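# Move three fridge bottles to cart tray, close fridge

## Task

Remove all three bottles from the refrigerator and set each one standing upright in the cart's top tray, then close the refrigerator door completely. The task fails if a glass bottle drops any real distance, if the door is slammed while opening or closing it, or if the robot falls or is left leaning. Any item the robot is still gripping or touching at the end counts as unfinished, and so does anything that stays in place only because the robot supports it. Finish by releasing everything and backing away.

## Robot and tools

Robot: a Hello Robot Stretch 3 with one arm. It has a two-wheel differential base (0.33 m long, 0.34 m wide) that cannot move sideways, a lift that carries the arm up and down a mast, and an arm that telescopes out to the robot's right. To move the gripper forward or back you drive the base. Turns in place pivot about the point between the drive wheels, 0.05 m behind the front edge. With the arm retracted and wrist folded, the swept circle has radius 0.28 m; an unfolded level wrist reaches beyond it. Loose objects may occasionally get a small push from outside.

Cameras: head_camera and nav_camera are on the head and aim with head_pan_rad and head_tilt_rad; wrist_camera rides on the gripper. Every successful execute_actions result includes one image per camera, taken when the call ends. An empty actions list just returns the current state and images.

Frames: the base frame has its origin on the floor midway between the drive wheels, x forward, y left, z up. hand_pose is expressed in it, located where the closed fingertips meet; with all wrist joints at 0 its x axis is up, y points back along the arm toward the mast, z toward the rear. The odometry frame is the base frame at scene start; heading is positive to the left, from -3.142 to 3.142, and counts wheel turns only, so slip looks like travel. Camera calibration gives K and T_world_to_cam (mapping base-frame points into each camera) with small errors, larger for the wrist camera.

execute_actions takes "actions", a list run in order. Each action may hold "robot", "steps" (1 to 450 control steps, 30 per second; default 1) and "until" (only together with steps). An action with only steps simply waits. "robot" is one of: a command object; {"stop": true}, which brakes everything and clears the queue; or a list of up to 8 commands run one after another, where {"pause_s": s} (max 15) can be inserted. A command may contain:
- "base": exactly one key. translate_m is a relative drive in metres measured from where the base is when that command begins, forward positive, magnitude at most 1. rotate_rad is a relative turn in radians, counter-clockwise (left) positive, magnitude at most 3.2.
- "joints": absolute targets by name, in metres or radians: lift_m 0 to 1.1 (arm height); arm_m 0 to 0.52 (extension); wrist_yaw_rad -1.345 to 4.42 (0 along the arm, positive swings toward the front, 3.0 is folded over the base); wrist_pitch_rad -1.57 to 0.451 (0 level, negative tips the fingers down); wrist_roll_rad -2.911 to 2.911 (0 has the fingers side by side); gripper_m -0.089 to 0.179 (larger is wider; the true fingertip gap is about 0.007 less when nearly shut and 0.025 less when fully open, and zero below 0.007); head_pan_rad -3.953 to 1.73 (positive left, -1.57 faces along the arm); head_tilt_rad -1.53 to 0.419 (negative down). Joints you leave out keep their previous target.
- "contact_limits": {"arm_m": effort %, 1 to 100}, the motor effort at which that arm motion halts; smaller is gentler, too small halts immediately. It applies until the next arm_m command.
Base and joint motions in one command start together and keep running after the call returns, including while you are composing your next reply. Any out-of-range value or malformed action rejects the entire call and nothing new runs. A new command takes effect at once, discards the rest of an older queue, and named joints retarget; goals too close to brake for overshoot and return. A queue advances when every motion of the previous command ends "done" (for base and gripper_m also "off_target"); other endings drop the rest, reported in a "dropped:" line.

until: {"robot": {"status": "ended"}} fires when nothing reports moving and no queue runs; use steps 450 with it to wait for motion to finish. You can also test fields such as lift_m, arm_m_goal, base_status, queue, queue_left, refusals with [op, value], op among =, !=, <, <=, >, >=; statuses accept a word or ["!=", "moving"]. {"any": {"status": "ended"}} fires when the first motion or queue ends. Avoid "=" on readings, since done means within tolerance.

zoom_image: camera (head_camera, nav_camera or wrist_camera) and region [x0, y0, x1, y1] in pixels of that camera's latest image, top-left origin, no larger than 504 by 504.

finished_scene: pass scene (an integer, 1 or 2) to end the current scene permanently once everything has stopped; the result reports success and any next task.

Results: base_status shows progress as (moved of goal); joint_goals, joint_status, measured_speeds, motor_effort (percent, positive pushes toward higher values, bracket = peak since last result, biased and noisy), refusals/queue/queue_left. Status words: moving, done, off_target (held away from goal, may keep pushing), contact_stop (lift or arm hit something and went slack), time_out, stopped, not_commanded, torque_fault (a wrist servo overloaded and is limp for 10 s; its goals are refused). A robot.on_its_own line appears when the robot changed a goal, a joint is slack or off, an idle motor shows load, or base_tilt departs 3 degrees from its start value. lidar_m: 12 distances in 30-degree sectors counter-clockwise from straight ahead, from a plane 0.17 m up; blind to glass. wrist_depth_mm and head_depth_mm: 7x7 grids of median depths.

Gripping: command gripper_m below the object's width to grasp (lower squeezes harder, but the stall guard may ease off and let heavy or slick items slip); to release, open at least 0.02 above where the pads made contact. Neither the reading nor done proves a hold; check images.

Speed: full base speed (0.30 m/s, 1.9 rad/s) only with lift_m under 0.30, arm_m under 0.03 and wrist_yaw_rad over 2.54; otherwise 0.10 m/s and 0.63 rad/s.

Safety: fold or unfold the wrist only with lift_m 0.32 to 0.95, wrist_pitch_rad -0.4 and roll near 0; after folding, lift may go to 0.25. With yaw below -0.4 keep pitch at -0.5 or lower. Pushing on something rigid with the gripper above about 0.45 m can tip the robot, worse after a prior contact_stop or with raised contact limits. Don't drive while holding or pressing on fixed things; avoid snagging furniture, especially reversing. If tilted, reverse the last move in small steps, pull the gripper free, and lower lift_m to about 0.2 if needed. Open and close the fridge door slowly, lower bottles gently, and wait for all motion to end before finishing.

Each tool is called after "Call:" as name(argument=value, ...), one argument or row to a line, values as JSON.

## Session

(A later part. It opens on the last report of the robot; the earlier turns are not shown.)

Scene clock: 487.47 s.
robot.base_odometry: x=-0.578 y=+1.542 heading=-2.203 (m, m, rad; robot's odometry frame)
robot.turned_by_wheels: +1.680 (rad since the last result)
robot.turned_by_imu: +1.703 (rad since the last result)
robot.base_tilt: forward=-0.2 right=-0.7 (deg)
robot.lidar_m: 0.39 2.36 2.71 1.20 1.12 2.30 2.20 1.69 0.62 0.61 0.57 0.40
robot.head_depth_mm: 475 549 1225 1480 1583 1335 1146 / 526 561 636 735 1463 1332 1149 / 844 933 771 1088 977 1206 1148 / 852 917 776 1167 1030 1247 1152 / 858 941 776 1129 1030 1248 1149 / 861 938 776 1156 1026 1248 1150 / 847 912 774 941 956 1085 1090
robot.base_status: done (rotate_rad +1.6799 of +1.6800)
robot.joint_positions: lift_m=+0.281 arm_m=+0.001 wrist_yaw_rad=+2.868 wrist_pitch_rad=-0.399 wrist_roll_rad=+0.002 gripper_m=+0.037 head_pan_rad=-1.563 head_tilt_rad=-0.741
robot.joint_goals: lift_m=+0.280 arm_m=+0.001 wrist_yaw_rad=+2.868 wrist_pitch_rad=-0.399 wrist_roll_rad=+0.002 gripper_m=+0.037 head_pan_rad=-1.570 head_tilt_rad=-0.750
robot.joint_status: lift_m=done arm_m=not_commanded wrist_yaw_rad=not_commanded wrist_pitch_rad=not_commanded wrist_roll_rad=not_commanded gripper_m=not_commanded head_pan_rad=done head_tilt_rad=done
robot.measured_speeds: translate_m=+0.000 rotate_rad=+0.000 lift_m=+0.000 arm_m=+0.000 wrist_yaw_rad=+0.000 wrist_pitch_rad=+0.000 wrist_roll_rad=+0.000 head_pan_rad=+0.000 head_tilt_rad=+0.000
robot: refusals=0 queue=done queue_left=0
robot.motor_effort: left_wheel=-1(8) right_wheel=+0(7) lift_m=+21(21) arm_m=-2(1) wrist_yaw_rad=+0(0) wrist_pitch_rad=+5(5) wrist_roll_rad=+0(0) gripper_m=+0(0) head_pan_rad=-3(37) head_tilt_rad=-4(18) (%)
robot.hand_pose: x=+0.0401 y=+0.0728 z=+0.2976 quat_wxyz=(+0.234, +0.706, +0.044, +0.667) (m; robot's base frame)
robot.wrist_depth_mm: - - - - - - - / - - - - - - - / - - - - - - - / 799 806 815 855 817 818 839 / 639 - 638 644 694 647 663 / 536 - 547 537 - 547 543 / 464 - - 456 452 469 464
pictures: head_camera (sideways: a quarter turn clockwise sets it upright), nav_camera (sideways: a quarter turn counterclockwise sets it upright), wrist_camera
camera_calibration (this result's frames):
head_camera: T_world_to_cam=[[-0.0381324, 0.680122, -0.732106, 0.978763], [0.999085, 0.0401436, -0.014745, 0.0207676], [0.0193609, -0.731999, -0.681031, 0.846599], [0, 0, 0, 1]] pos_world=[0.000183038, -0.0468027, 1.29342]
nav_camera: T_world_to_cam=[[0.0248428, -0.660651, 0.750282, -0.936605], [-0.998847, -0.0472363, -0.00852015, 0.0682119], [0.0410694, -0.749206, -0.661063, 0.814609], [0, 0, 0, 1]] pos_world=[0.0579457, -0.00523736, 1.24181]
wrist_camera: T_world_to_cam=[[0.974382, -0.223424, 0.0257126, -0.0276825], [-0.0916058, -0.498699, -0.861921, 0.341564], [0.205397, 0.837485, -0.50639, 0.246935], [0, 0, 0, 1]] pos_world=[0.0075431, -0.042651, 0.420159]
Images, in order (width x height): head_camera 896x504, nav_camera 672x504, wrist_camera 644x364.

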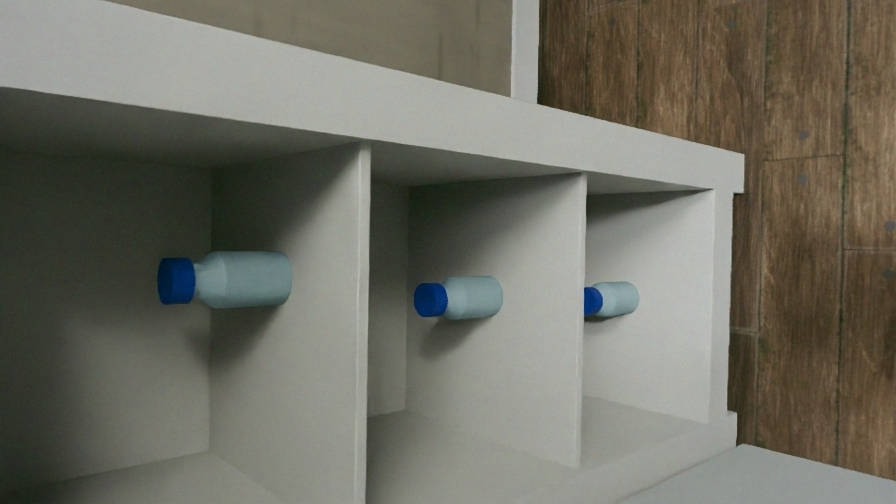

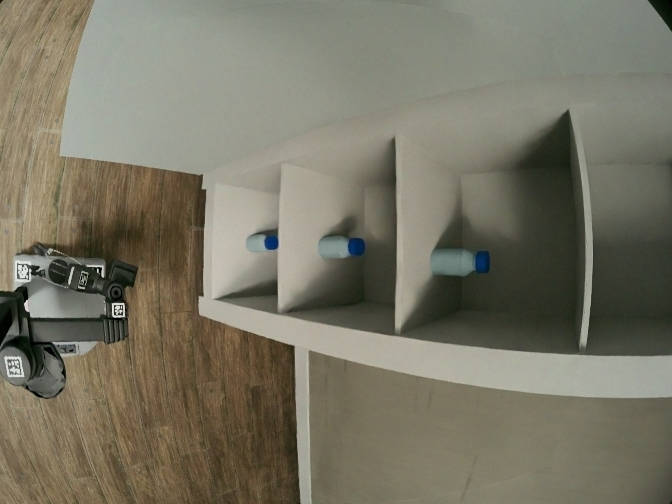

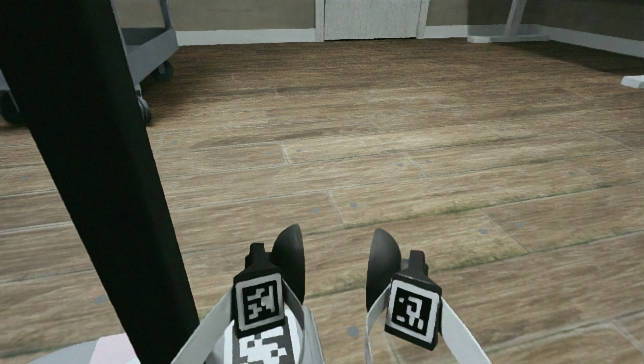

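Call:
zoom_image(
  camera="head_camera",
  region=[540, 120, 800, 480],
)

Call:
zoom_image(
  camera="head_camera",
  region=[130, 120, 610, 480],
)

Region (540, 120, 800, 480) of head_camera's 896x504 image, scaled by 1.400, with more detail than that image has.

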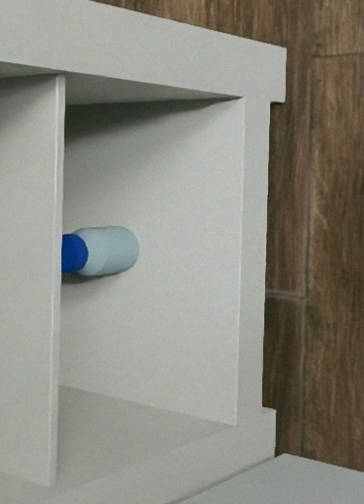

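Region (130, 120, 610, 480) of head_camera's 896x504 image, scaled by 1.050, with more detail than that image has; it fills the top 378 rows of this view, and the rest is white.

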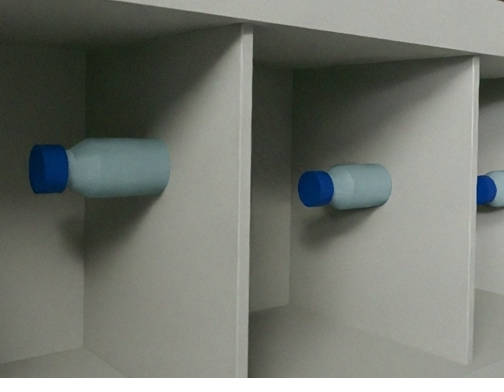

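Call:
execute_actions(
  actions=[
    {"robot": {"joints": {"lift_m": 0.56}}, "steps": 300, "until": {"robot": {"lift_m": [">", 0.335]}}},
    {"robot": {"joints": {"wrist_yaw_rad": 0.0, "gripper_m": 0.16, "head_tilt_rad": -0.95}}, "steps": 450, "until": {"robot": {"status": "ended"}}},
  ],
)

Scene clock: 593.60 s.
robot.base_odometry: x=-0.578 y=+1.542 heading=-2.203 (m, m, rad; robot's odometry frame)
robot.turned_by_wheels: +0.000 (rad since the last result)
robot.turned_by_imu: +0.000 (rad since the last result)
robot.base_tilt: forward=-0.2 right=-0.7 (deg)
robot.lidar_m: 0.39 2.36 2.72 1.20 1.12 2.30 2.20 1.69 0.62 0.61 0.57 0.41
robot.head_depth_mm: 504 1135 1439 1596 1387 1228 1094 / 532 608 721 1502 1386 1253 - / 829 694 1077 993 1281 1271 - / 713 695 1132 1028 1312 1226 1115 / 831 696 1100 1027 1321 1226 1098 / 856 698 1134 1027 1324 1227 1102 / 837 721 919 975 1065 1069 1068
robot.base_status: done (rotate_rad +1.6799 of +1.6800)
robot.joint_positions: lift_m=+0.559 arm_m=+0.001 wrist_yaw_rad=+0.002 wrist_pitch_rad=-0.399 wrist_roll_rad=+0.002 gripper_m=+0.160 head_pan_rad=-1.563 head_tilt_rad=-0.938
robot.joint_goals: lift_m=+0.560 arm_m=+0.001 wrist_yaw_rad=+0.000 wrist_pitch_rad=-0.399 wrist_roll_rad=+0.002 gripper_m=+0.160 head_pan_rad=-1.570 head_tilt_rad=-0.950
robot.joint_status: lift_m=done arm_m=not_commanded wrist_yaw_rad=done wrist_pitch_rad=not_commanded wrist_roll_rad=not_commanded gripper_m=done head_pan_rad=done head_tilt_rad=done
robot.measured_speeds: translate_m=+0.000 rotate_rad=+0.000 lift_m=+0.000 arm_m=+0.000 wrist_yaw_rad=+0.000 wrist_pitch_rad=+0.000 wrist_roll_rad=+0.000 head_pan_rad=+0.000 head_tilt_rad=+0.000
robot: refusals=0 queue=done queue_left=0
robot.motor_effort: left_wheel=-2(2) right_wheel=+0(0) lift_m=+52(54) arm_m=-1(1) wrist_yaw_rad=-1(2) wrist_pitch_rad=+5(5) wrist_roll_rad=+0(0) gripper_m=+0(81) head_pan_rad=-3(3) head_tilt_rad=-5(18) (%)
robot.hand_pose: x=-0.0210 y=-0.3722 z=+0.5764 quat_wxyz=(+0.693, +0.141, -0.693, -0.140) (m; robot's base frame)
robot.wrist_depth_mm: 447 659 703 729 324 807 834 / 451 622 593 720 352 903 888 / 429 469 472 476 379 985 944 / 452 668 948 959 413 - - / 483 635 843 910 464 - - / 513 - 739 743 519 909 898 / 491 610 627 639 598 768 799
pictures: head_camera (sideways: a quarter turn clockwise sets it upright), nav_camera (sideways: a quarter turn counterclockwise sets it upright), wrist_camera
camera_calibration (this result's frames):
head_camera: T_world_to_cam=[[-0.0390886, 0.810124, -0.584954, 0.787023], [0.999069, 0.0423741, -0.0080758, 0.0120821], [0.0182445, -0.584725, -0.811026, 1.01565], [0, 0, 0, 1]] pos_world=[0.000162713, -0.0442204, 1.28419]
nav_camera: T_world_to_cam=[[0.0258289, -0.794584, 0.606605, -0.749385], [-0.998867, -0.0447814, -0.0161274, 0.0781126], [0.0399792, -0.605501, -0.79484, 0.988592], [0, 0, 0, 1]] pos_world=[0.0578568, 0.00664162, 1.24161]
wrist_camera: T_world_to_cam=[[-0.998394, -0.0504899, 0.0257111, -0.0518851], [-0.047725, 0.504807, -0.861912, 0.728813], [0.0305387, -0.861755, -0.506405, 0.137252], [0, 0, 0, 1]] pos_world=[-0.0212107, -0.252252, 0.699012]
Images, in order (width x height): head_camera 896x504, nav_camera 672x504, wrist_camera 644x364.

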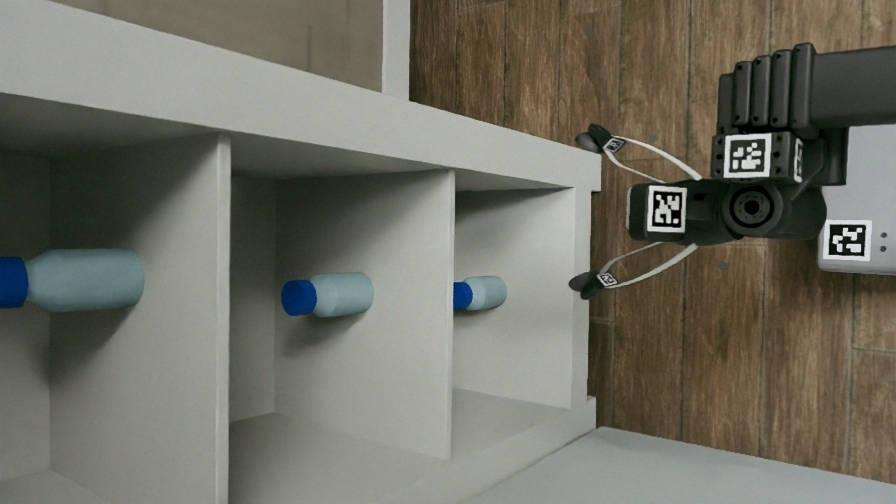

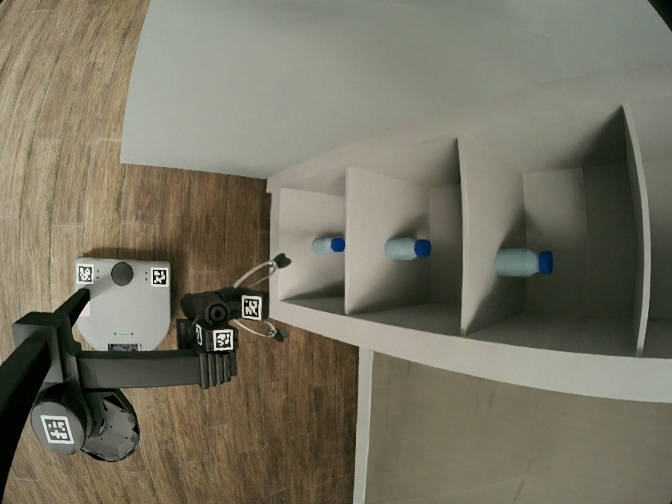

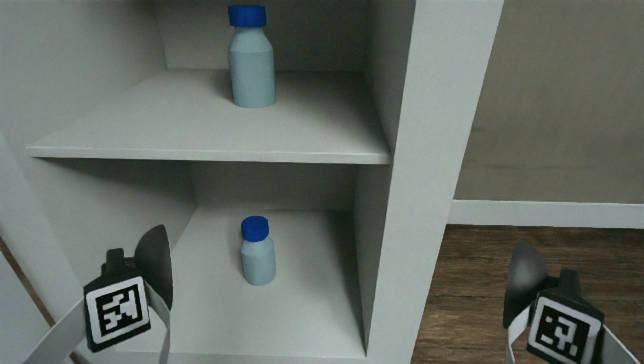

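Call:
execute_actions(
  actions=[
    {"robot": {"base": {"translate_m": 0.12}, "joints": {"arm_m": 0.2}}, "steps": 450, "until": {"robot": {"status": "ended"}}},
  ],
)

Scene clock: 640.27 s.
robot.base_odometry: x=-0.649 y=+1.446 heading=-2.203 (m, m, rad; robot's odometry frame)
robot.turned_by_wheels: +0.000 (rad since the last result)
robot.turned_by_imu: +0.001 (rad since the last result)
robot.base_tilt: forward=-0.2 right=-0.7 (deg)
robot.lidar_m: 0.27 2.25 2.72 1.55 1.30 2.42 2.32 1.68 0.64 0.75 0.39 0.28
robot.head_depth_mm: 721 667 756 940 1379 1223 1092 / 845 691 1072 984 1237 - - / 682 692 1128 997 1328 1230 1133 / 849 694 1104 1014 1313 1229 1134 / 851 694 1131 1027 1319 1228 1100 / 800 698 869 960 1069 1084 1070 / 586 629 690 724 732 737 744
robot.base_status: done (translate_m +0.1200 of +0.1200)
robot.joint_positions: lift_m=+0.559 arm_m=+0.200 wrist_yaw_rad=+0.001 wrist_pitch_rad=-0.399 wrist_roll_rad=+0.002 gripper_m=+0.160 head_pan_rad=-1.563 head_tilt_rad=-0.938
robot.joint_goals: lift_m=+0.560 arm_m=+0.200 wrist_yaw_rad=+0.000 wrist_pitch_rad=-0.399 wrist_roll_rad=+0.002 gripper_m=+0.160 head_pan_rad=-1.570 head_tilt_rad=-0.950
robot.joint_status: lift_m=done arm_m=done wrist_yaw_rad=done wrist_pitch_rad=not_commanded wrist_roll_rad=not_commanded gripper_m=done head_pan_rad=done head_tilt_rad=done
robot.measured_speeds: translate_m=+0.000 rotate_rad=+0.000 lift_m=+0.000 arm_m=+0.000 wrist_yaw_rad=+0.000 wrist_pitch_rad=+0.000 wrist_roll_rad=+0.000 head_pan_rad=+0.000 head_tilt_rad=+0.000
robot: refusals=0 queue=done queue_left=0
robot.motor_effort: left_wheel=-2(4) right_wheel=+0(5) lift_m=+52(53) arm_m=+3(3) wrist_yaw_rad=-1(2) wrist_pitch_rad=+4(5) wrist_roll_rad=+0(0) gripper_m=+0(0) head_pan_rad=-3(3) head_tilt_rad=-5(5) (%)
robot.hand_pose: x=-0.0213 y=-0.5715 z=+0.5764 quat_wxyz=(+0.693, +0.141, -0.693, -0.140) (m; robot's base frame)
robot.wrist_depth_mm: 317 449 534 520 520 370 242 / 319 453 586 334 570 366 241 / 323 425 465 354 467 366 240 / 311 343 346 347 352 332 238 / 274 287 276 279 278 282 238 / 244 - 248 247 241 242 226 / 311 506 626 592 617 399 223
pictures: head_camera (sideways: a quarter turn clockwise sets it upright), nav_camera (sideways: a quarter turn counterclockwise sets it upright), wrist_camera
camera_calibration (this result's frames):
head_camera: T_world_to_cam=[[-0.0390838, 0.810278, -0.584741, 0.786747], [0.999069, 0.0423688, -0.00806666, 0.0120702], [0.0182386, -0.584513, -0.81118, 1.01585], [0, 0, 0, 1]] pos_world=[0.000162351, -0.0442157, 1.28418]
nav_camera: T_world_to_cam=[[0.0258242, -0.794743, 0.606397, -0.749114], [-0.998867, -0.0447698, -0.0161372, 0.0781254], [0.0399731, -0.605293, -0.794999, 0.988798], [0, 0, 0, 1]] pos_world=[0.0578567, 0.00665702, 1.24161]
wrist_camera: T_world_to_cam=[[-0.998449, -0.0493796, 0.0257113, -0.0615645], [-0.0471638, 0.50486, -0.861912, 0.829433], [0.0295803, -0.861788, -0.506406, -0.0344963], [0, 0, 0, 1]] pos_world=[-0.0213294, -0.451516, 0.699012]
Images, in order (width x height): head_camera 896x504, nav_camera 672x504, wrist_camera 644x364.

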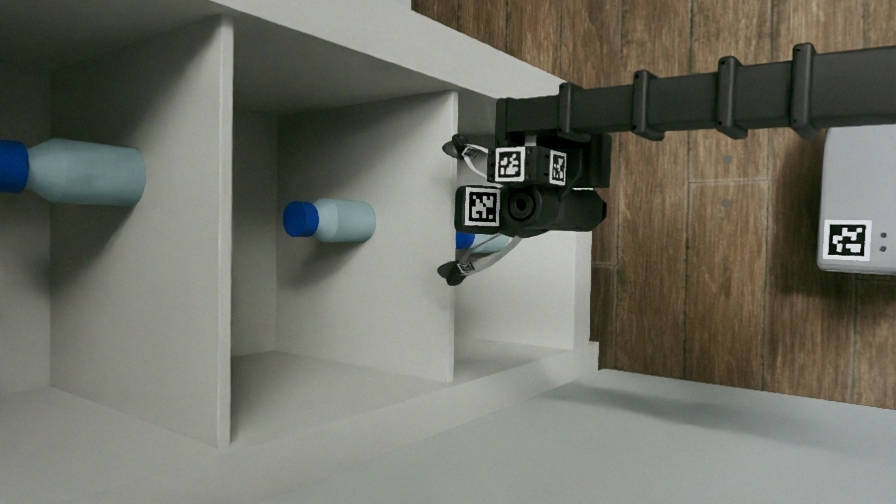

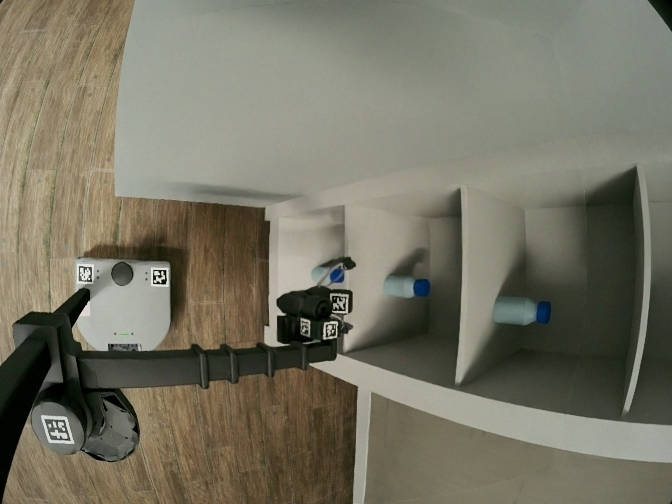

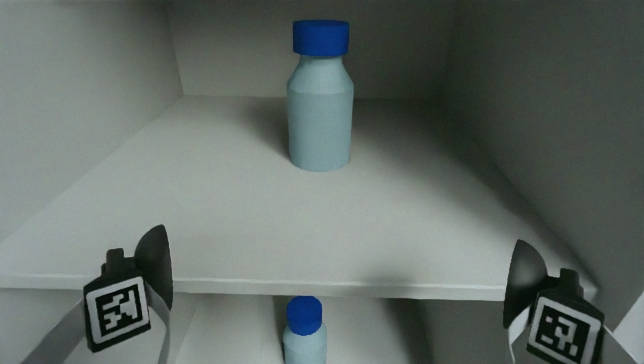

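Call:
zoom_image(
  camera="head_camera",
  region=[260, 110, 620, 310],
)

Region (260, 110, 620, 310) of head_camera's 896x504 image, scaled by 1.400, with more detail than that image has.

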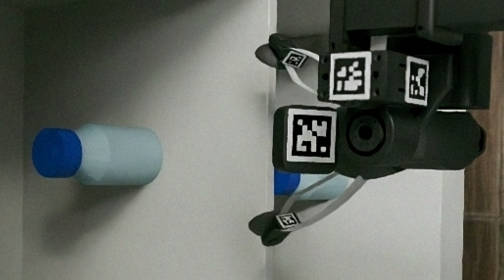

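Call:
execute_actions(
  actions=[
    {"robot": {"base": {"translate_m": 0.022}, "joints": {"arm_m": 0.38, "lift_m": 0.573}}, "steps": 450, "until": {"robot": {"status": "ended"}}},
  ],
)

Scene clock: 744.67 s.
robot.base_odometry: x=-0.662 y=+1.428 heading=-2.203 (m, m, rad; robot's odometry frame)
robot.turned_by_wheels: +0.000 (rad since the last result)
robot.turned_by_imu: +0.000 (rad since the last result)
robot.base_tilt: forward=-0.2 right=-0.7 (deg)
robot.lidar_m: 0.25 2.23 2.72 1.61 1.35 2.45 2.34 1.69 0.64 0.75 0.36 0.26
robot.head_depth_mm: 790 684 781 905 1350 1218 1094 / 793 692 1097 985 1310 - - / 717 693 1159 1379 1311 1219 1131 / 852 694 1141 1134 1306 1229 1130 / 850 696 1103 1028 1321 1228 1099 / 760 675 785 892 979 996 1002 / 533 602 662 663 671 675 680
robot.base_status: done (translate_m +0.0220 of +0.0220)
robot.joint_positions: lift_m=+0.572 arm_m=+0.380 wrist_yaw_rad=+0.001 wrist_pitch_rad=-0.399 wrist_roll_rad=+0.002 gripper_m=+0.160 head_pan_rad=-1.563 head_tilt_rad=-0.938
robot.joint_goals: lift_m=+0.573 arm_m=+0.380 wrist_yaw_rad=+0.000 wrist_pitch_rad=-0.399 wrist_roll_rad=+0.002 gripper_m=+0.160 head_pan_rad=-1.570 head_tilt_rad=-0.950
robot.joint_status: lift_m=done arm_m=done wrist_yaw_rad=done wrist_pitch_rad=not_commanded wrist_roll_rad=not_commanded gripper_m=done head_pan_rad=done head_tilt_rad=done
robot.measured_speeds: translate_m=+0.000 rotate_rad=+0.000 lift_m=+0.000 arm_m=+0.000 wrist_yaw_rad=+0.000 wrist_pitch_rad=+0.000 wrist_roll_rad=+0.000 head_pan_rad=+0.000 head_tilt_rad=+0.000
robot: refusals=0 queue=done queue_left=0
robot.motor_effort: left_wheel=-2(4) right_wheel=+0(3) lift_m=+53(54) arm_m=+4(4) wrist_yaw_rad=-1(1) wrist_pitch_rad=+5(5) wrist_roll_rad=+0(0) gripper_m=+1(0) head_pan_rad=-3(3) head_tilt_rad=-5(5) (%)
robot.hand_pose: x=-0.0213 y=-0.7515 z=+0.5894 quat_wxyz=(+0.693, +0.141, -0.693, -0.140) (m; robot's base frame)
robot.wrist_depth_mm: 296 369 368 366 361 355 264 / 297 390 399 383 385 376 263 / 298 418 432 158 418 399 261 / 300 366 370 174 356 359 261 / 280 308 293 181 288 301 260 / 244 - 246 203 241 249 241 / 209 204 211 211 212 213 221
pictures: head_camera (sideways: a quarter turn clockwise sets it upright), nav_camera (sideways: a quarter turn counterclockwise sets it upright), wrist_camera
camera_calibration (this result's frames):
head_camera: T_world_to_cam=[[-0.0390836, 0.8103, -0.58471, 0.786706], [0.999069, 0.0423686, -0.00806532, 0.0120685], [0.0182381, -0.584481, -0.811202, 1.01588], [0, 0, 0, 1]] pos_world=[0.000162325, -0.044215, 1.28418]
nav_camera: T_world_to_cam=[[0.025824, -0.794766, 0.606366, -0.749074], [-0.998867, -0.0447687, -0.0161386, 0.0781272], [0.0399726, -0.605262, -0.795022, 0.988828], [0, 0, 0, 1]] pos_world=[0.0578567, 0.00665931, 1.24161]
wrist_camera: T_world_to_cam=[[-0.998454, -0.0492888, 0.0257112, -0.0707392], [-0.0471178, 0.504864, -0.861912, 0.931506], [0.0295019, -0.861791, -0.506406, -0.183042], [0, 0, 0, 1]] pos_world=[-0.0213391, -0.631514, 0.712001]
Images, in order (width x height): head_camera 896x504, nav_camera 672x504, wrist_camera 644x364.

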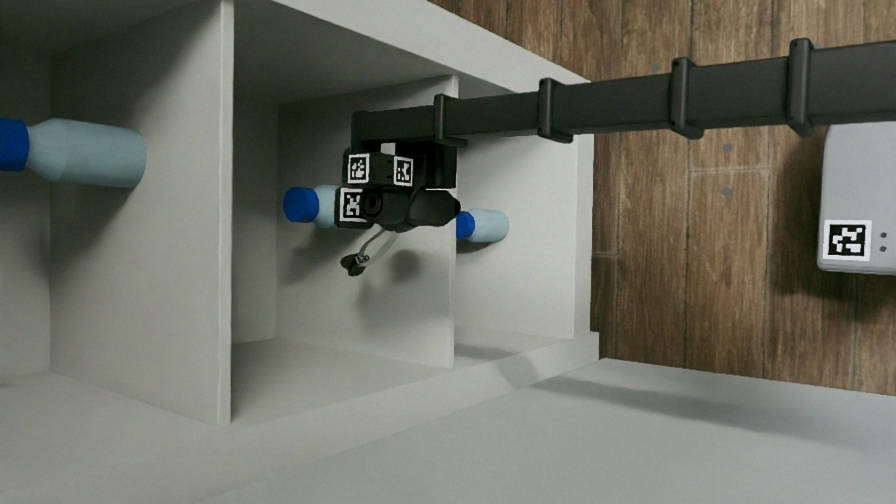

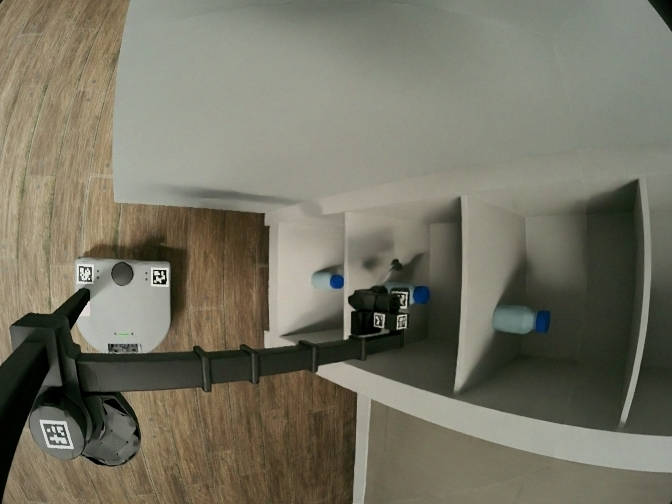

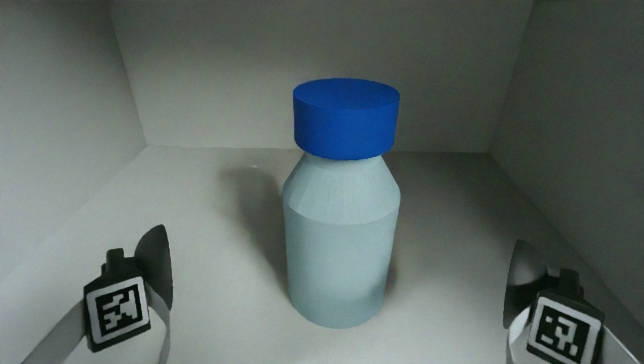

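Call:
execute_actions(
  actions=[
    {"robot": [{"joints": {"arm_m": 0.44}}, {"joints": {"gripper_m": 0.045}}], "steps": 450, "until": {"robot": {"status": "ended"}}},
  ],
)

Scene clock: 764.83 s.
robot.base_odometry: x=-0.662 y=+1.428 heading=-2.204 (m, m, rad; robot's odometry frame)
robot.turned_by_wheels: +0.000 (rad since the last result)
robot.turned_by_imu: +0.000 (rad since the last result)
robot.base_tilt: forward=-0.2 right=-0.7 (deg)
robot.lidar_m: 0.24 2.24 2.73 1.62 1.36 2.45 2.34 1.69 0.64 0.75 0.36 0.26
robot.head_depth_mm: 787 685 777 900 1362 1226 1096 / 796 692 1100 985 1271 - - / 717 693 1177 1351 1311 1226 1129 / 847 693 1150 1028 1315 1222 1128 / 848 694 1102 1028 1318 1220 1097 / 757 674 785 892 981 994 1001 / 533 601 661 664 672 676 682
robot.base_status: done (translate_m +0.0220 of +0.0220)
robot.joint_positions: lift_m=+0.572 arm_m=+0.440 wrist_yaw_rad=-0.003 wrist_pitch_rad=-0.400 wrist_roll_rad=+0.002 gripper_m=+0.046 head_pan_rad=-1.563 head_tilt_rad=-0.938
robot.joint_goals: lift_m=+0.573 arm_m=+0.440 wrist_yaw_rad=+0.000 wrist_pitch_rad=-0.400 wrist_roll_rad=+0.002 gripper_m=+0.045 head_pan_rad=-1.570 head_tilt_rad=-0.950
robot.joint_status: lift_m=done arm_m=done wrist_yaw_rad=done wrist_pitch_rad=not_commanded wrist_roll_rad=not_commanded gripper_m=done head_pan_rad=done head_tilt_rad=done
robot.measured_speeds: translate_m=+0.000 rotate_rad=+0.000 lift_m=+0.000 arm_m=+0.000 wrist_yaw_rad=+0.000 wrist_pitch_rad=+0.000 wrist_roll_rad=+0.000 head_pan_rad=+0.000 head_tilt_rad=+0.000
robot: refusals=0 queue=done queue_left=0
robot.motor_effort: left_wheel=-3(3) right_wheel=+2(2) lift_m=+52(53) arm_m=+2(3) wrist_yaw_rad=+2(2) wrist_pitch_rad=+5(5) wrist_roll_rad=+0(0) gripper_m=-12(86) head_pan_rad=-3(3) head_tilt_rad=-5(5) (%)
robot.hand_pose: x=-0.0221 y=-0.8113 z=+0.5890 quat_wxyz=(+0.692, +0.140, -0.694, -0.142) (m; robot's base frame)
robot.wrist_depth_mm: 302 314 313 311 307 306 260 / 299 341 337 331 332 331 258 / 301 367 366 124 350 352 257 / 303 364 368 99 105 357 257 / 278 293 305 106 147 299 255 / 243 244 - 119 125 248 240 / 209 208 204 122 138 213 212
pictures: head_camera (sideways: a quarter turn clockwise sets it upright), nav_camera (sideways: a quarter turn counterclockwise sets it upright), wrist_camera
camera_calibration (this result's frames):
head_camera: T_world_to_cam=[[-0.0390837, 0.810302, -0.584708, 0.786703], [0.999069, 0.0423688, -0.00806523, 0.0120683], [0.0182381, -0.584479, -0.811204, 1.01588], [0, 0, 0, 1]] pos_world=[0.00016233, -0.0442149, 1.28418]
nav_camera: T_world_to_cam=[[0.0258241, -0.794768, 0.606364, -0.749071], [-0.998867, -0.0447687, -0.0161387, 0.0781273], [0.0399727, -0.60526, -0.795024, 0.98883], [0, 0, 0, 1]] pos_world=[0.0578567, 0.00665948, 1.24161]
wrist_camera: T_world_to_cam=[[-0.998623, -0.0457779, 0.0256388, -0.0715978], [-0.0453218, 0.506392, -0.861112, 0.962185], [0.0264366, -0.861087, -0.507769, -0.233476], [0, 0, 0, 1]] pos_world=[-0.0217189, -0.691564, 0.711832]
Images, in order (width x height): head_camera 896x504, nav_camera 672x504, wrist_camera 644x364.

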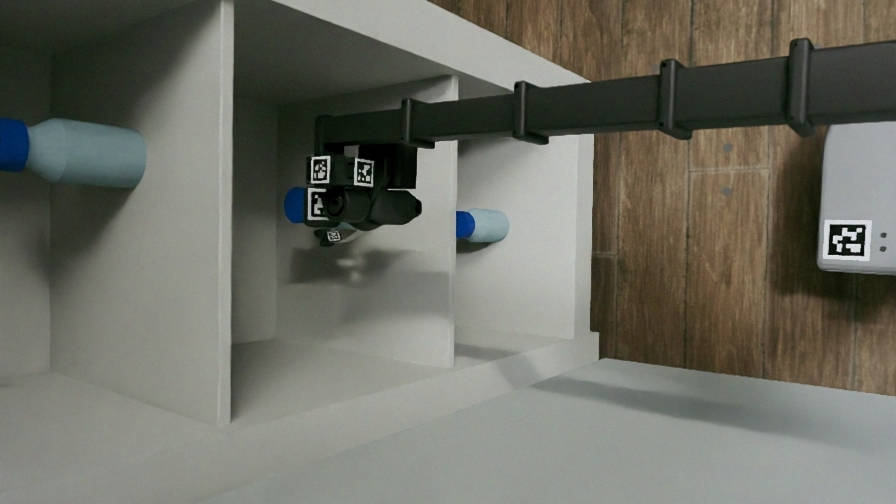

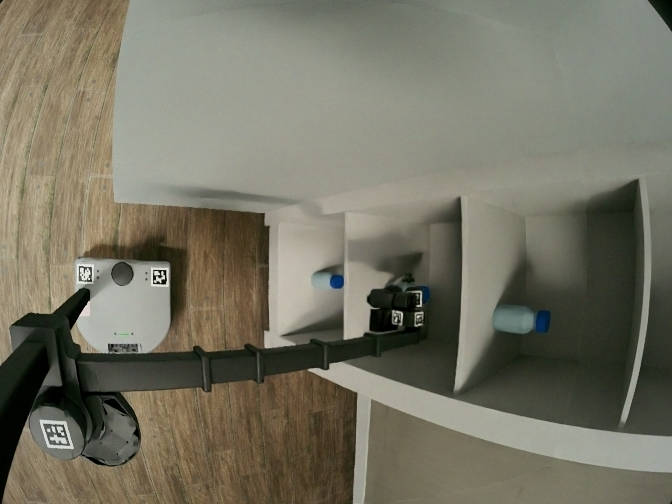

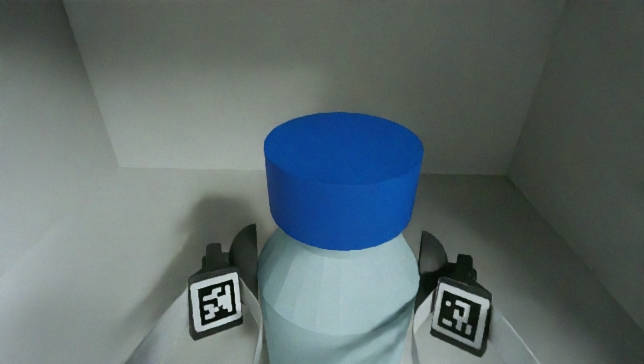

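Call:
execute_actions(
  actions=[
    {"robot": {"joints": {"lift_m": 0.6}}, "steps": 450, "until": {"robot": {"status": "ended"}}},
  ],
)

Scene clock: 780.50 s.
robot.base_odometry: x=-0.662 y=+1.428 heading=-2.204 (m, m, rad; robot's odometry frame)
robot.turned_by_wheels: +0.000 (rad since the last result)
robot.turned_by_imu: +0.000 (rad since the last result)
robot.base_tilt: forward=-0.2 right=-0.7 (deg)
robot.lidar_m: 0.25 2.23 2.72 1.62 1.36 2.44 2.34 1.68 0.64 0.75 0.36 0.26
robot.head_depth_mm: 788 684 782 905 1362 1226 1105 / 796 692 1096 978 - 1200 - / 717 692 1181 1180 1320 1226 1130 / 852 694 1146 1026 1313 1224 1131 / 850 694 1108 1027 1313 1231 1099 / 759 675 785 893 979 991 1000 / 534 601 661 665 671 675 680
robot.base_status: done (translate_m +0.0220 of +0.0220)
robot.joint_positions: lift_m=+0.599 arm_m=+0.440 wrist_yaw_rad=-0.002 wrist_pitch_rad=-0.427 wrist_roll_rad=+0.002 gripper_m=+0.046 head_pan_rad=-1.563 head_tilt_rad=-0.938
robot.joint_goals: lift_m=+0.600 arm_m=+0.440 wrist_yaw_rad=+0.000 wrist_pitch_rad=-0.427 wrist_roll_rad=+0.002 gripper_m=+0.045 head_pan_rad=-1.570 head_tilt_rad=-0.950
robot.joint_status: lift_m=done arm_m=done wrist_yaw_rad=done wrist_pitch_rad=not_commanded wrist_roll_rad=not_commanded gripper_m=done head_pan_rad=done head_tilt_rad=done
robot.measured_speeds: translate_m=+0.000 rotate_rad=+0.000 lift_m=+0.000 arm_m=+0.000 wrist_yaw_rad=+0.000 wrist_pitch_rad=+0.000 wrist_roll_rad=+0.000 head_pan_rad=+0.000 head_tilt_rad=+0.000
robot: refusals=0 queue=done queue_left=0
robot.motor_effort: left_wheel=-3(3) right_wheel=+1(2) lift_m=+56(60) arm_m=+2(3) wrist_yaw_rad=+1(2) wrist_pitch_rad=+13(13) wrist_roll_rad=+0(0) gripper_m=-12(12) head_pan_rad=-3(3) head_tilt_rad=-5(4) (%)
robot.hand_pose: x=-0.0220 y=-0.8080 z=+0.6099 quat_wxyz=(+0.690, +0.149, -0.692, -0.151) (m; robot's base frame)
robot.wrist_depth_mm: 299 314 312 313 307 307 259 / 300 343 338 337 334 333 259 / 299 371 373 127 352 356 257 / 301 378 393 102 364 368 257 / 297 317 320 117 308 323 255 / 267 266 133 119 125 272 257 / 230 231 224 121 135 233 231
pictures: head_camera (sideways: a quarter turn clockwise sets it upright), nav_camera (sideways: a quarter turn counterclockwise sets it upright), wrist_camera
camera_calibration (this result's frames):
head_camera: T_world_to_cam=[[-0.0390839, 0.810302, -0.584708, 0.786703], [0.999069, 0.042369, -0.00806523, 0.0120683], [0.0182382, -0.584479, -0.811204, 1.01588], [0, 0, 0, 1]] pos_world=[0.000162341, -0.044215, 1.28418]
nav_camera: T_world_to_cam=[[0.0258243, -0.794768, 0.606364, -0.749071], [-0.998867, -0.044769, -0.0161387, 0.0781273], [0.0399728, -0.60526, -0.795024, 0.98883], [0, 0, 0, 1]] pos_world=[0.0578567, 0.00665949, 1.24161]
wrist_camera: T_world_to_cam=[[-0.998601, -0.0469425, 0.0243386, -0.0720086], [-0.0455243, 0.529109, -0.847332, 0.988456], [0.0268981, -0.847254, -0.530506, -0.194942], [0, 0, 0, 1]] pos_world=[-0.0216655, -0.691547, 0.735885]
Images, in order (width x height): head_camera 896x504, nav_camera 672x504, wrist_camera 644x364.

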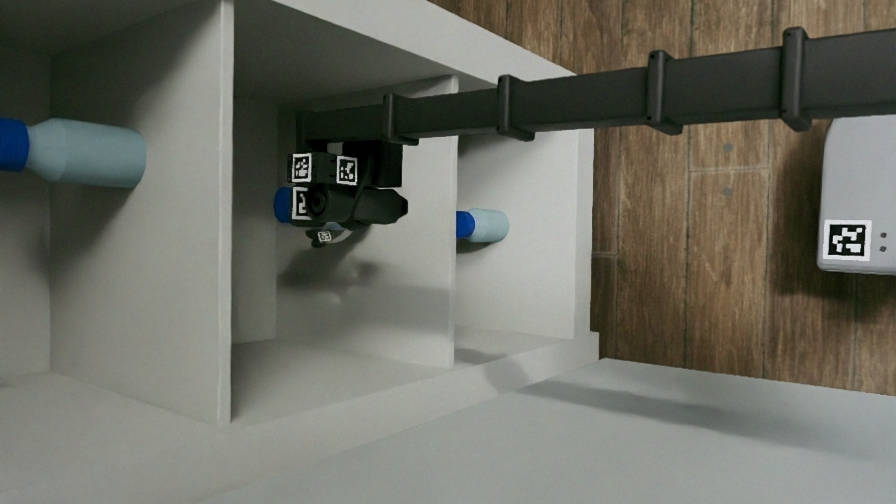

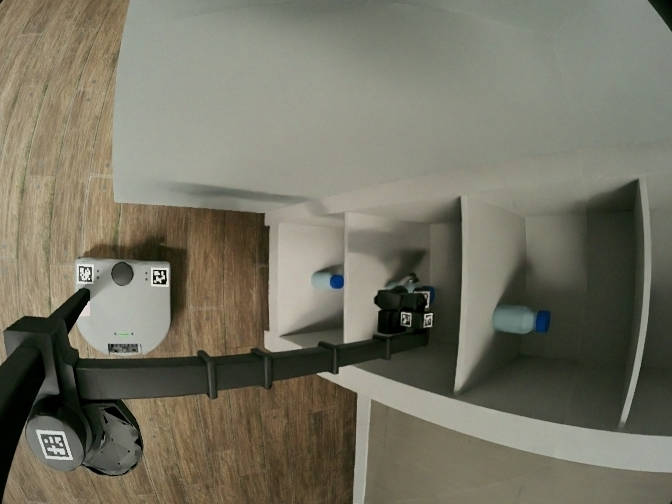

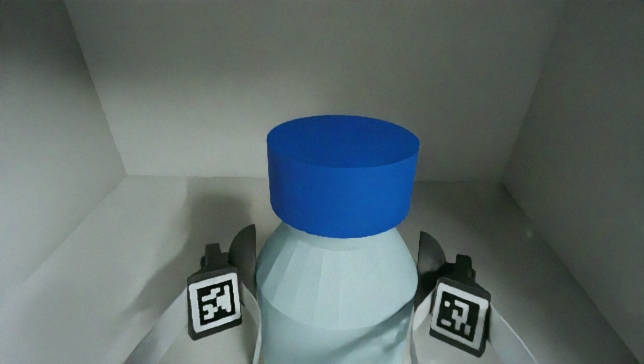

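Call:
zoom_image(
  camera="wrist_camera",
  region=[170, 90, 510, 364],
)

Region (170, 90, 510, 364) of wrist_camera's 644x364 image, scaled by 1.482; it fills the top 406 rows of this view, and the rest is white.

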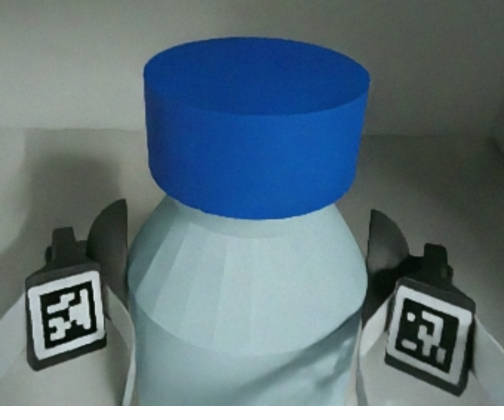

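Call:
execute_actions(
  actions=[
    {"robot": {"joints": {"gripper_m": 0.02, "wrist_pitch_rad": -0.4}}, "steps": 450, "until": {"robot": {"status": "ended"}}},
    {"steps": 15},
  ],
)

Scene clock: 831.10 s.
robot.base_odometry: x=-0.662 y=+1.428 heading=-2.204 (m, m, rad; robot's odometry frame)
robot.turned_by_wheels: +0.000 (rad since the last result)
robot.turned_by_imu: +0.000 (rad since the last result)
robot.base_tilt: forward=-0.2 right=-0.7 (deg)
robot.lidar_m: 0.25 2.23 2.71 1.62 1.36 2.45 2.34 1.69 0.64 0.75 0.36 0.26
robot.head_depth_mm: 787 685 781 904 1366 1218 1106 / 793 691 1093 983 - 1211 - / 717 691 1174 1174 1307 1230 1129 / 850 693 1127 1022 1315 1226 1131 / 854 695 1108 1028 1313 1227 1101 / 760 675 784 892 976 990 1001 / 534 601 661 666 670 677 683
robot.base_status: done (translate_m +0.0220 of +0.0220)
robot.joint_positions: lift_m=+0.599 arm_m=+0.440 wrist_yaw_rad=-0.002 wrist_pitch_rad=-0.442 wrist_roll_rad=+0.002 gripper_m=+0.021 head_pan_rad=-1.563 head_tilt_rad=-0.938
robot.joint_goals: lift_m=+0.600 arm_m=+0.440 wrist_yaw_rad=+0.000 wrist_pitch_rad=-0.400 wrist_roll_rad=+0.002 gripper_m=+0.020 head_pan_rad=-1.570 head_tilt_rad=-0.950
robot.joint_status: lift_m=done arm_m=done wrist_yaw_rad=done wrist_pitch_rad=done wrist_roll_rad=not_commanded gripper_m=done head_pan_rad=done head_tilt_rad=done
robot.measured_speeds: translate_m=+0.000 rotate_rad=+0.000 lift_m=+0.000 arm_m=+0.000 wrist_yaw_rad=+0.000 wrist_pitch_rad=+0.000 wrist_roll_rad=+0.000 head_pan_rad=+0.000 head_tilt_rad=+0.000
robot: refusals=0 queue=done queue_left=0
robot.motor_effort: left_wheel=-2(2) right_wheel=+1(1) lift_m=+56(56) arm_m=+2(2) wrist_yaw_rad=+1(1) wrist_pitch_rad=+13(14) wrist_roll_rad=+0(0) gripper_m=-20(92) head_pan_rad=-3(3) head_tilt_rad=-5(5) (%)
robot.hand_pose: x=-0.0220 y=-0.8061 z=+0.6066 quat_wxyz=(+0.689, +0.154, -0.690, -0.156) (m; robot's base frame)
robot.wrist_depth_mm: 297 315 312 311 310 308 260 / 301 340 341 338 335 335 260 / 299 376 372 123 355 360 258 / 300 376 385 98 109 361 255 / 290 312 326 110 304 316 256 / 261 263 136 116 122 267 250 / 226 227 222 119 136 231 230
pictures: head_camera (sideways: a quarter turn clockwise sets it upright), nav_camera (sideways: a quarter turn counterclockwise sets it upright), wrist_camera
camera_calibration (this result's frames):
head_camera: T_world_to_cam=[[-0.0390838, 0.810302, -0.584708, 0.786703], [0.999069, 0.0423689, -0.00806522, 0.0120683], [0.0182382, -0.584479, -0.811204, 1.01588], [0, 0, 0, 1]] pos_world=[0.000162335, -0.0442149, 1.28418]
nav_camera: T_world_to_cam=[[0.0258242, -0.794768, 0.606364, -0.749071], [-0.998867, -0.0447689, -0.0161387, 0.0781274], [0.0399728, -0.60526, -0.795024, 0.98883], [0, 0, 0, 1]] pos_world=[0.0578567, 0.00665949, 1.24161]
wrist_camera: T_world_to_cam=[[-0.998602, -0.0472876, 0.0236031, -0.0716676], [-0.0454908, 0.541716, -0.83933, 0.989923], [0.0269037, -0.83923, -0.54311, -0.180947], [0, 0, 0, 1]] pos_world=[-0.0216669, -0.691502, 0.734289]
Images, in order (width x height): head_camera 896x504, nav_camera 672x504, wrist_camera 644x364.

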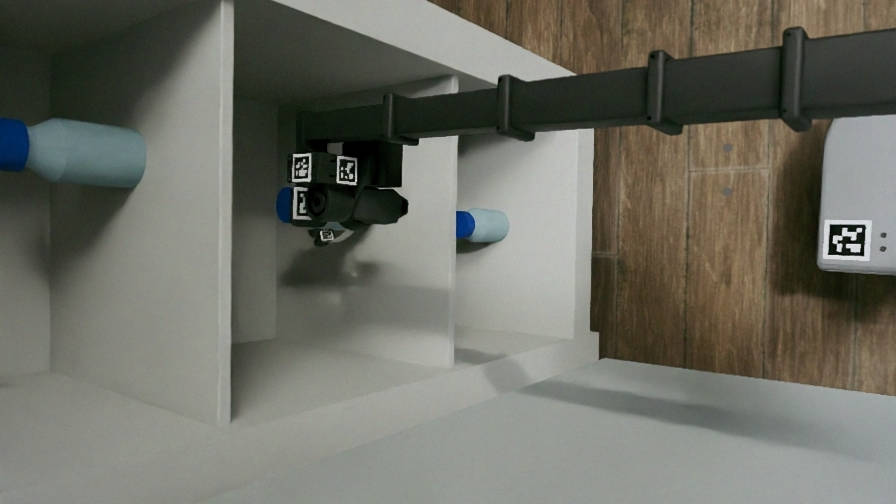

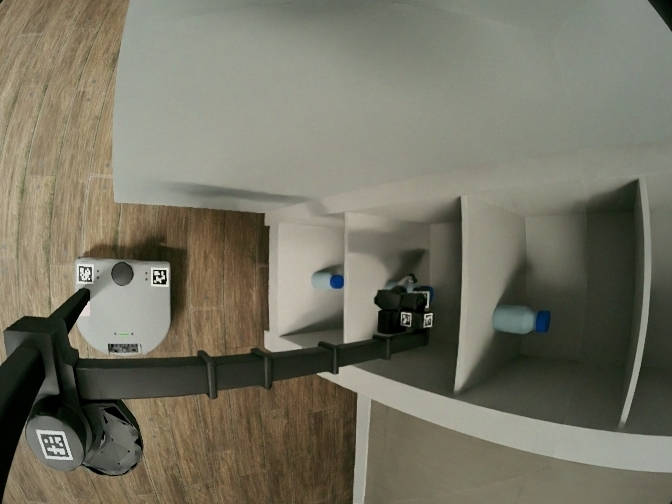

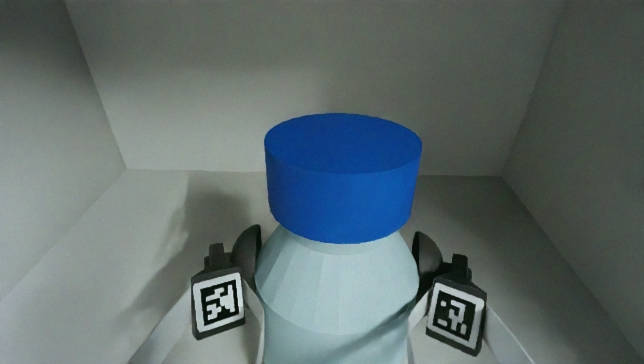

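Call:
execute_actions(
  actions=[
    {"robot": {"joints": {"arm_m": 0.0, "wrist_pitch_rad": -0.36, "lift_m": 0.605}}, "steps": 300, "until": {"robot": {"arm_m": ["<", 0.07]}}},
    {"robot": {"base": {"rotate_rad": -1.55}, "joints": {"lift_m": 0.95, "head_tilt_rad": -0.6}}, "steps": 450, "until": {"robot": {"status": "ended"}}},
  ],
)

Scene clock: 922.20 s.
robot.base_odometry: x=-0.662 y=+1.428 heading=+2.530 (m, m, rad; robot's odometry frame)
robot.turned_by_wheels: -1.550 (rad since the last result)
robot.turned_by_imu: -1.578 (rad since the last result)
robot.base_tilt: forward=-0.2 right=-0.7 (deg)
robot.lidar_m: 0.75 0.35 0.25 0.25 2.52 2.71 1.54 1.17 2.44 2.34 1.65 0.64
robot.head_depth_mm: 1918 2146 2407 2311 1920 - - / 1947 2154 2406 2315 1842 - - / 1951 2163 2427 2291 - - - / 1960 2171 2435 2314 1912 1451 1212 / 1971 2170 2456 2298 1777 1444 1218 / 1972 2204 2452 2326 1783 1443 1207 / 1985 2198 2480 2309 1772 1444 1214
robot.base_status: done (rotate_rad -1.5499 of -1.5500)
robot.joint_positions: lift_m=+0.949 arm_m=+0.001 wrist_yaw_rad=+0.000 wrist_pitch_rad=-0.410 wrist_roll_rad=+0.002 gripper_m=+0.021 head_pan_rad=-1.563 head_tilt_rad=-0.606
robot.joint_goals: lift_m=+0.950 arm_m=+0.000 wrist_yaw_rad=+0.000 wrist_pitch_rad=-0.360 wrist_roll_rad=+0.002 gripper_m=+0.020 head_pan_rad=-1.570 head_tilt_rad=-0.600
robot.joint_status: lift_m=done arm_m=done wrist_yaw_rad=done wrist_pitch_rad=done wrist_roll_rad=not_commanded gripper_m=done head_pan_rad=done head_tilt_rad=done
robot.measured_speeds: translate_m=+0.000 rotate_rad=+0.000 lift_m=+0.000 arm_m=+0.000 wrist_yaw_rad=+0.000 wrist_pitch_rad=+0.000 wrist_roll_rad=+0.000 head_pan_rad=+0.000 head_tilt_rad=+0.000
robot: refusals=0 queue=done queue_left=0
robot.motor_effort: left_wheel=+2(8) right_wheel=-2(5) lift_m=+56(57) arm_m=-4(6) wrist_yaw_rad=+0(1) wrist_pitch_rad=+15(17) wrist_roll_rad=+0(0) gripper_m=-19(20) head_pan_rad=-3(3) head_tilt_rad=+2(21) (%)
robot.hand_pose: x=-0.0216 y=-0.3711 z=+0.9638 quat_wxyz=(+0.692, +0.144, -0.693, -0.144) (m; robot's base frame)
robot.wrist_depth_mm: - - - - - - - / - - - - - - - / - - - 123 - - - / - - - 99 109 - - / - - - 110 - - - / - - 136 117 122 - - / - - - 119 135 - -
pictures: head_camera (sideways: a quarter turn clockwise sets it upright), nav_camera (sideways: a quarter turn counterclockwise sets it upright), wrist_camera
camera_calibration (this result's frames):
head_camera: T_world_to_cam=[[-0.0373226, 0.575239, -0.817134, 1.08959], [0.999104, 0.0378167, -0.0190121, 0.0263257], [0.0199648, -0.817111, -0.576135, 0.710143], [0, 0, 0, 1]] pos_world=[0.00018633, -0.0475048, 1.29998]
nav_camera: T_world_to_cam=[[0.0240169, -0.553496, 0.832505, -1.04379], [-0.998844, -0.0479805, -0.00308452, 0.0611363], [0.0416513, -0.831469, -0.554008, 0.675339], [0, 0, 0, 1]] pos_world=[0.0580053, -0.0132744, 1.24329]
wrist_camera: T_world_to_cam=[[-0.998518, -0.0482497, 0.0251795, -0.0610174], [-0.0464457, 0.514286, -0.85636, 1.06032], [0.0283696, -0.856261, -0.515764, 0.345461], [0, 0, 0, 1]] pos_world=[-0.02148, -0.252449, 1.08773]
Images, in order (width x height): head_camera 896x504, nav_camera 672x504, wrist_camera 644x364.

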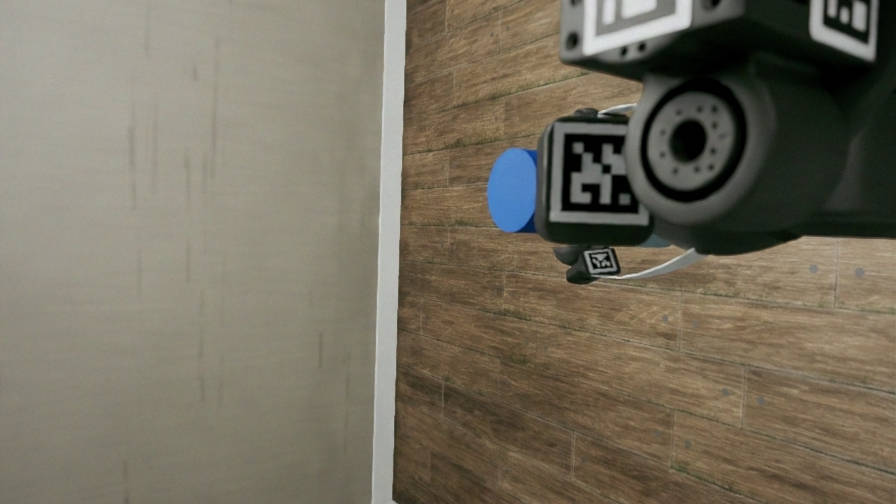

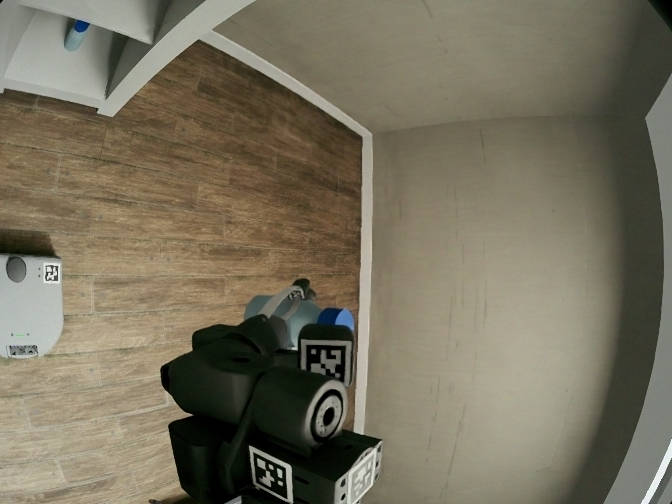

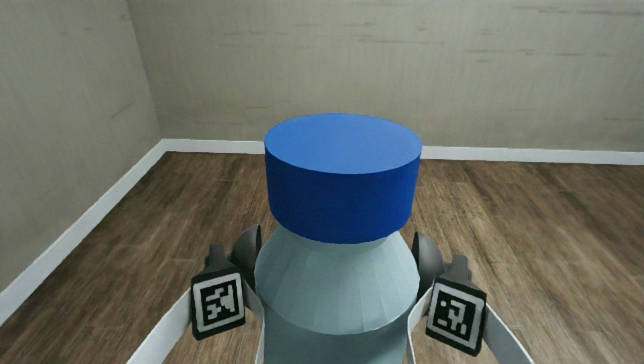

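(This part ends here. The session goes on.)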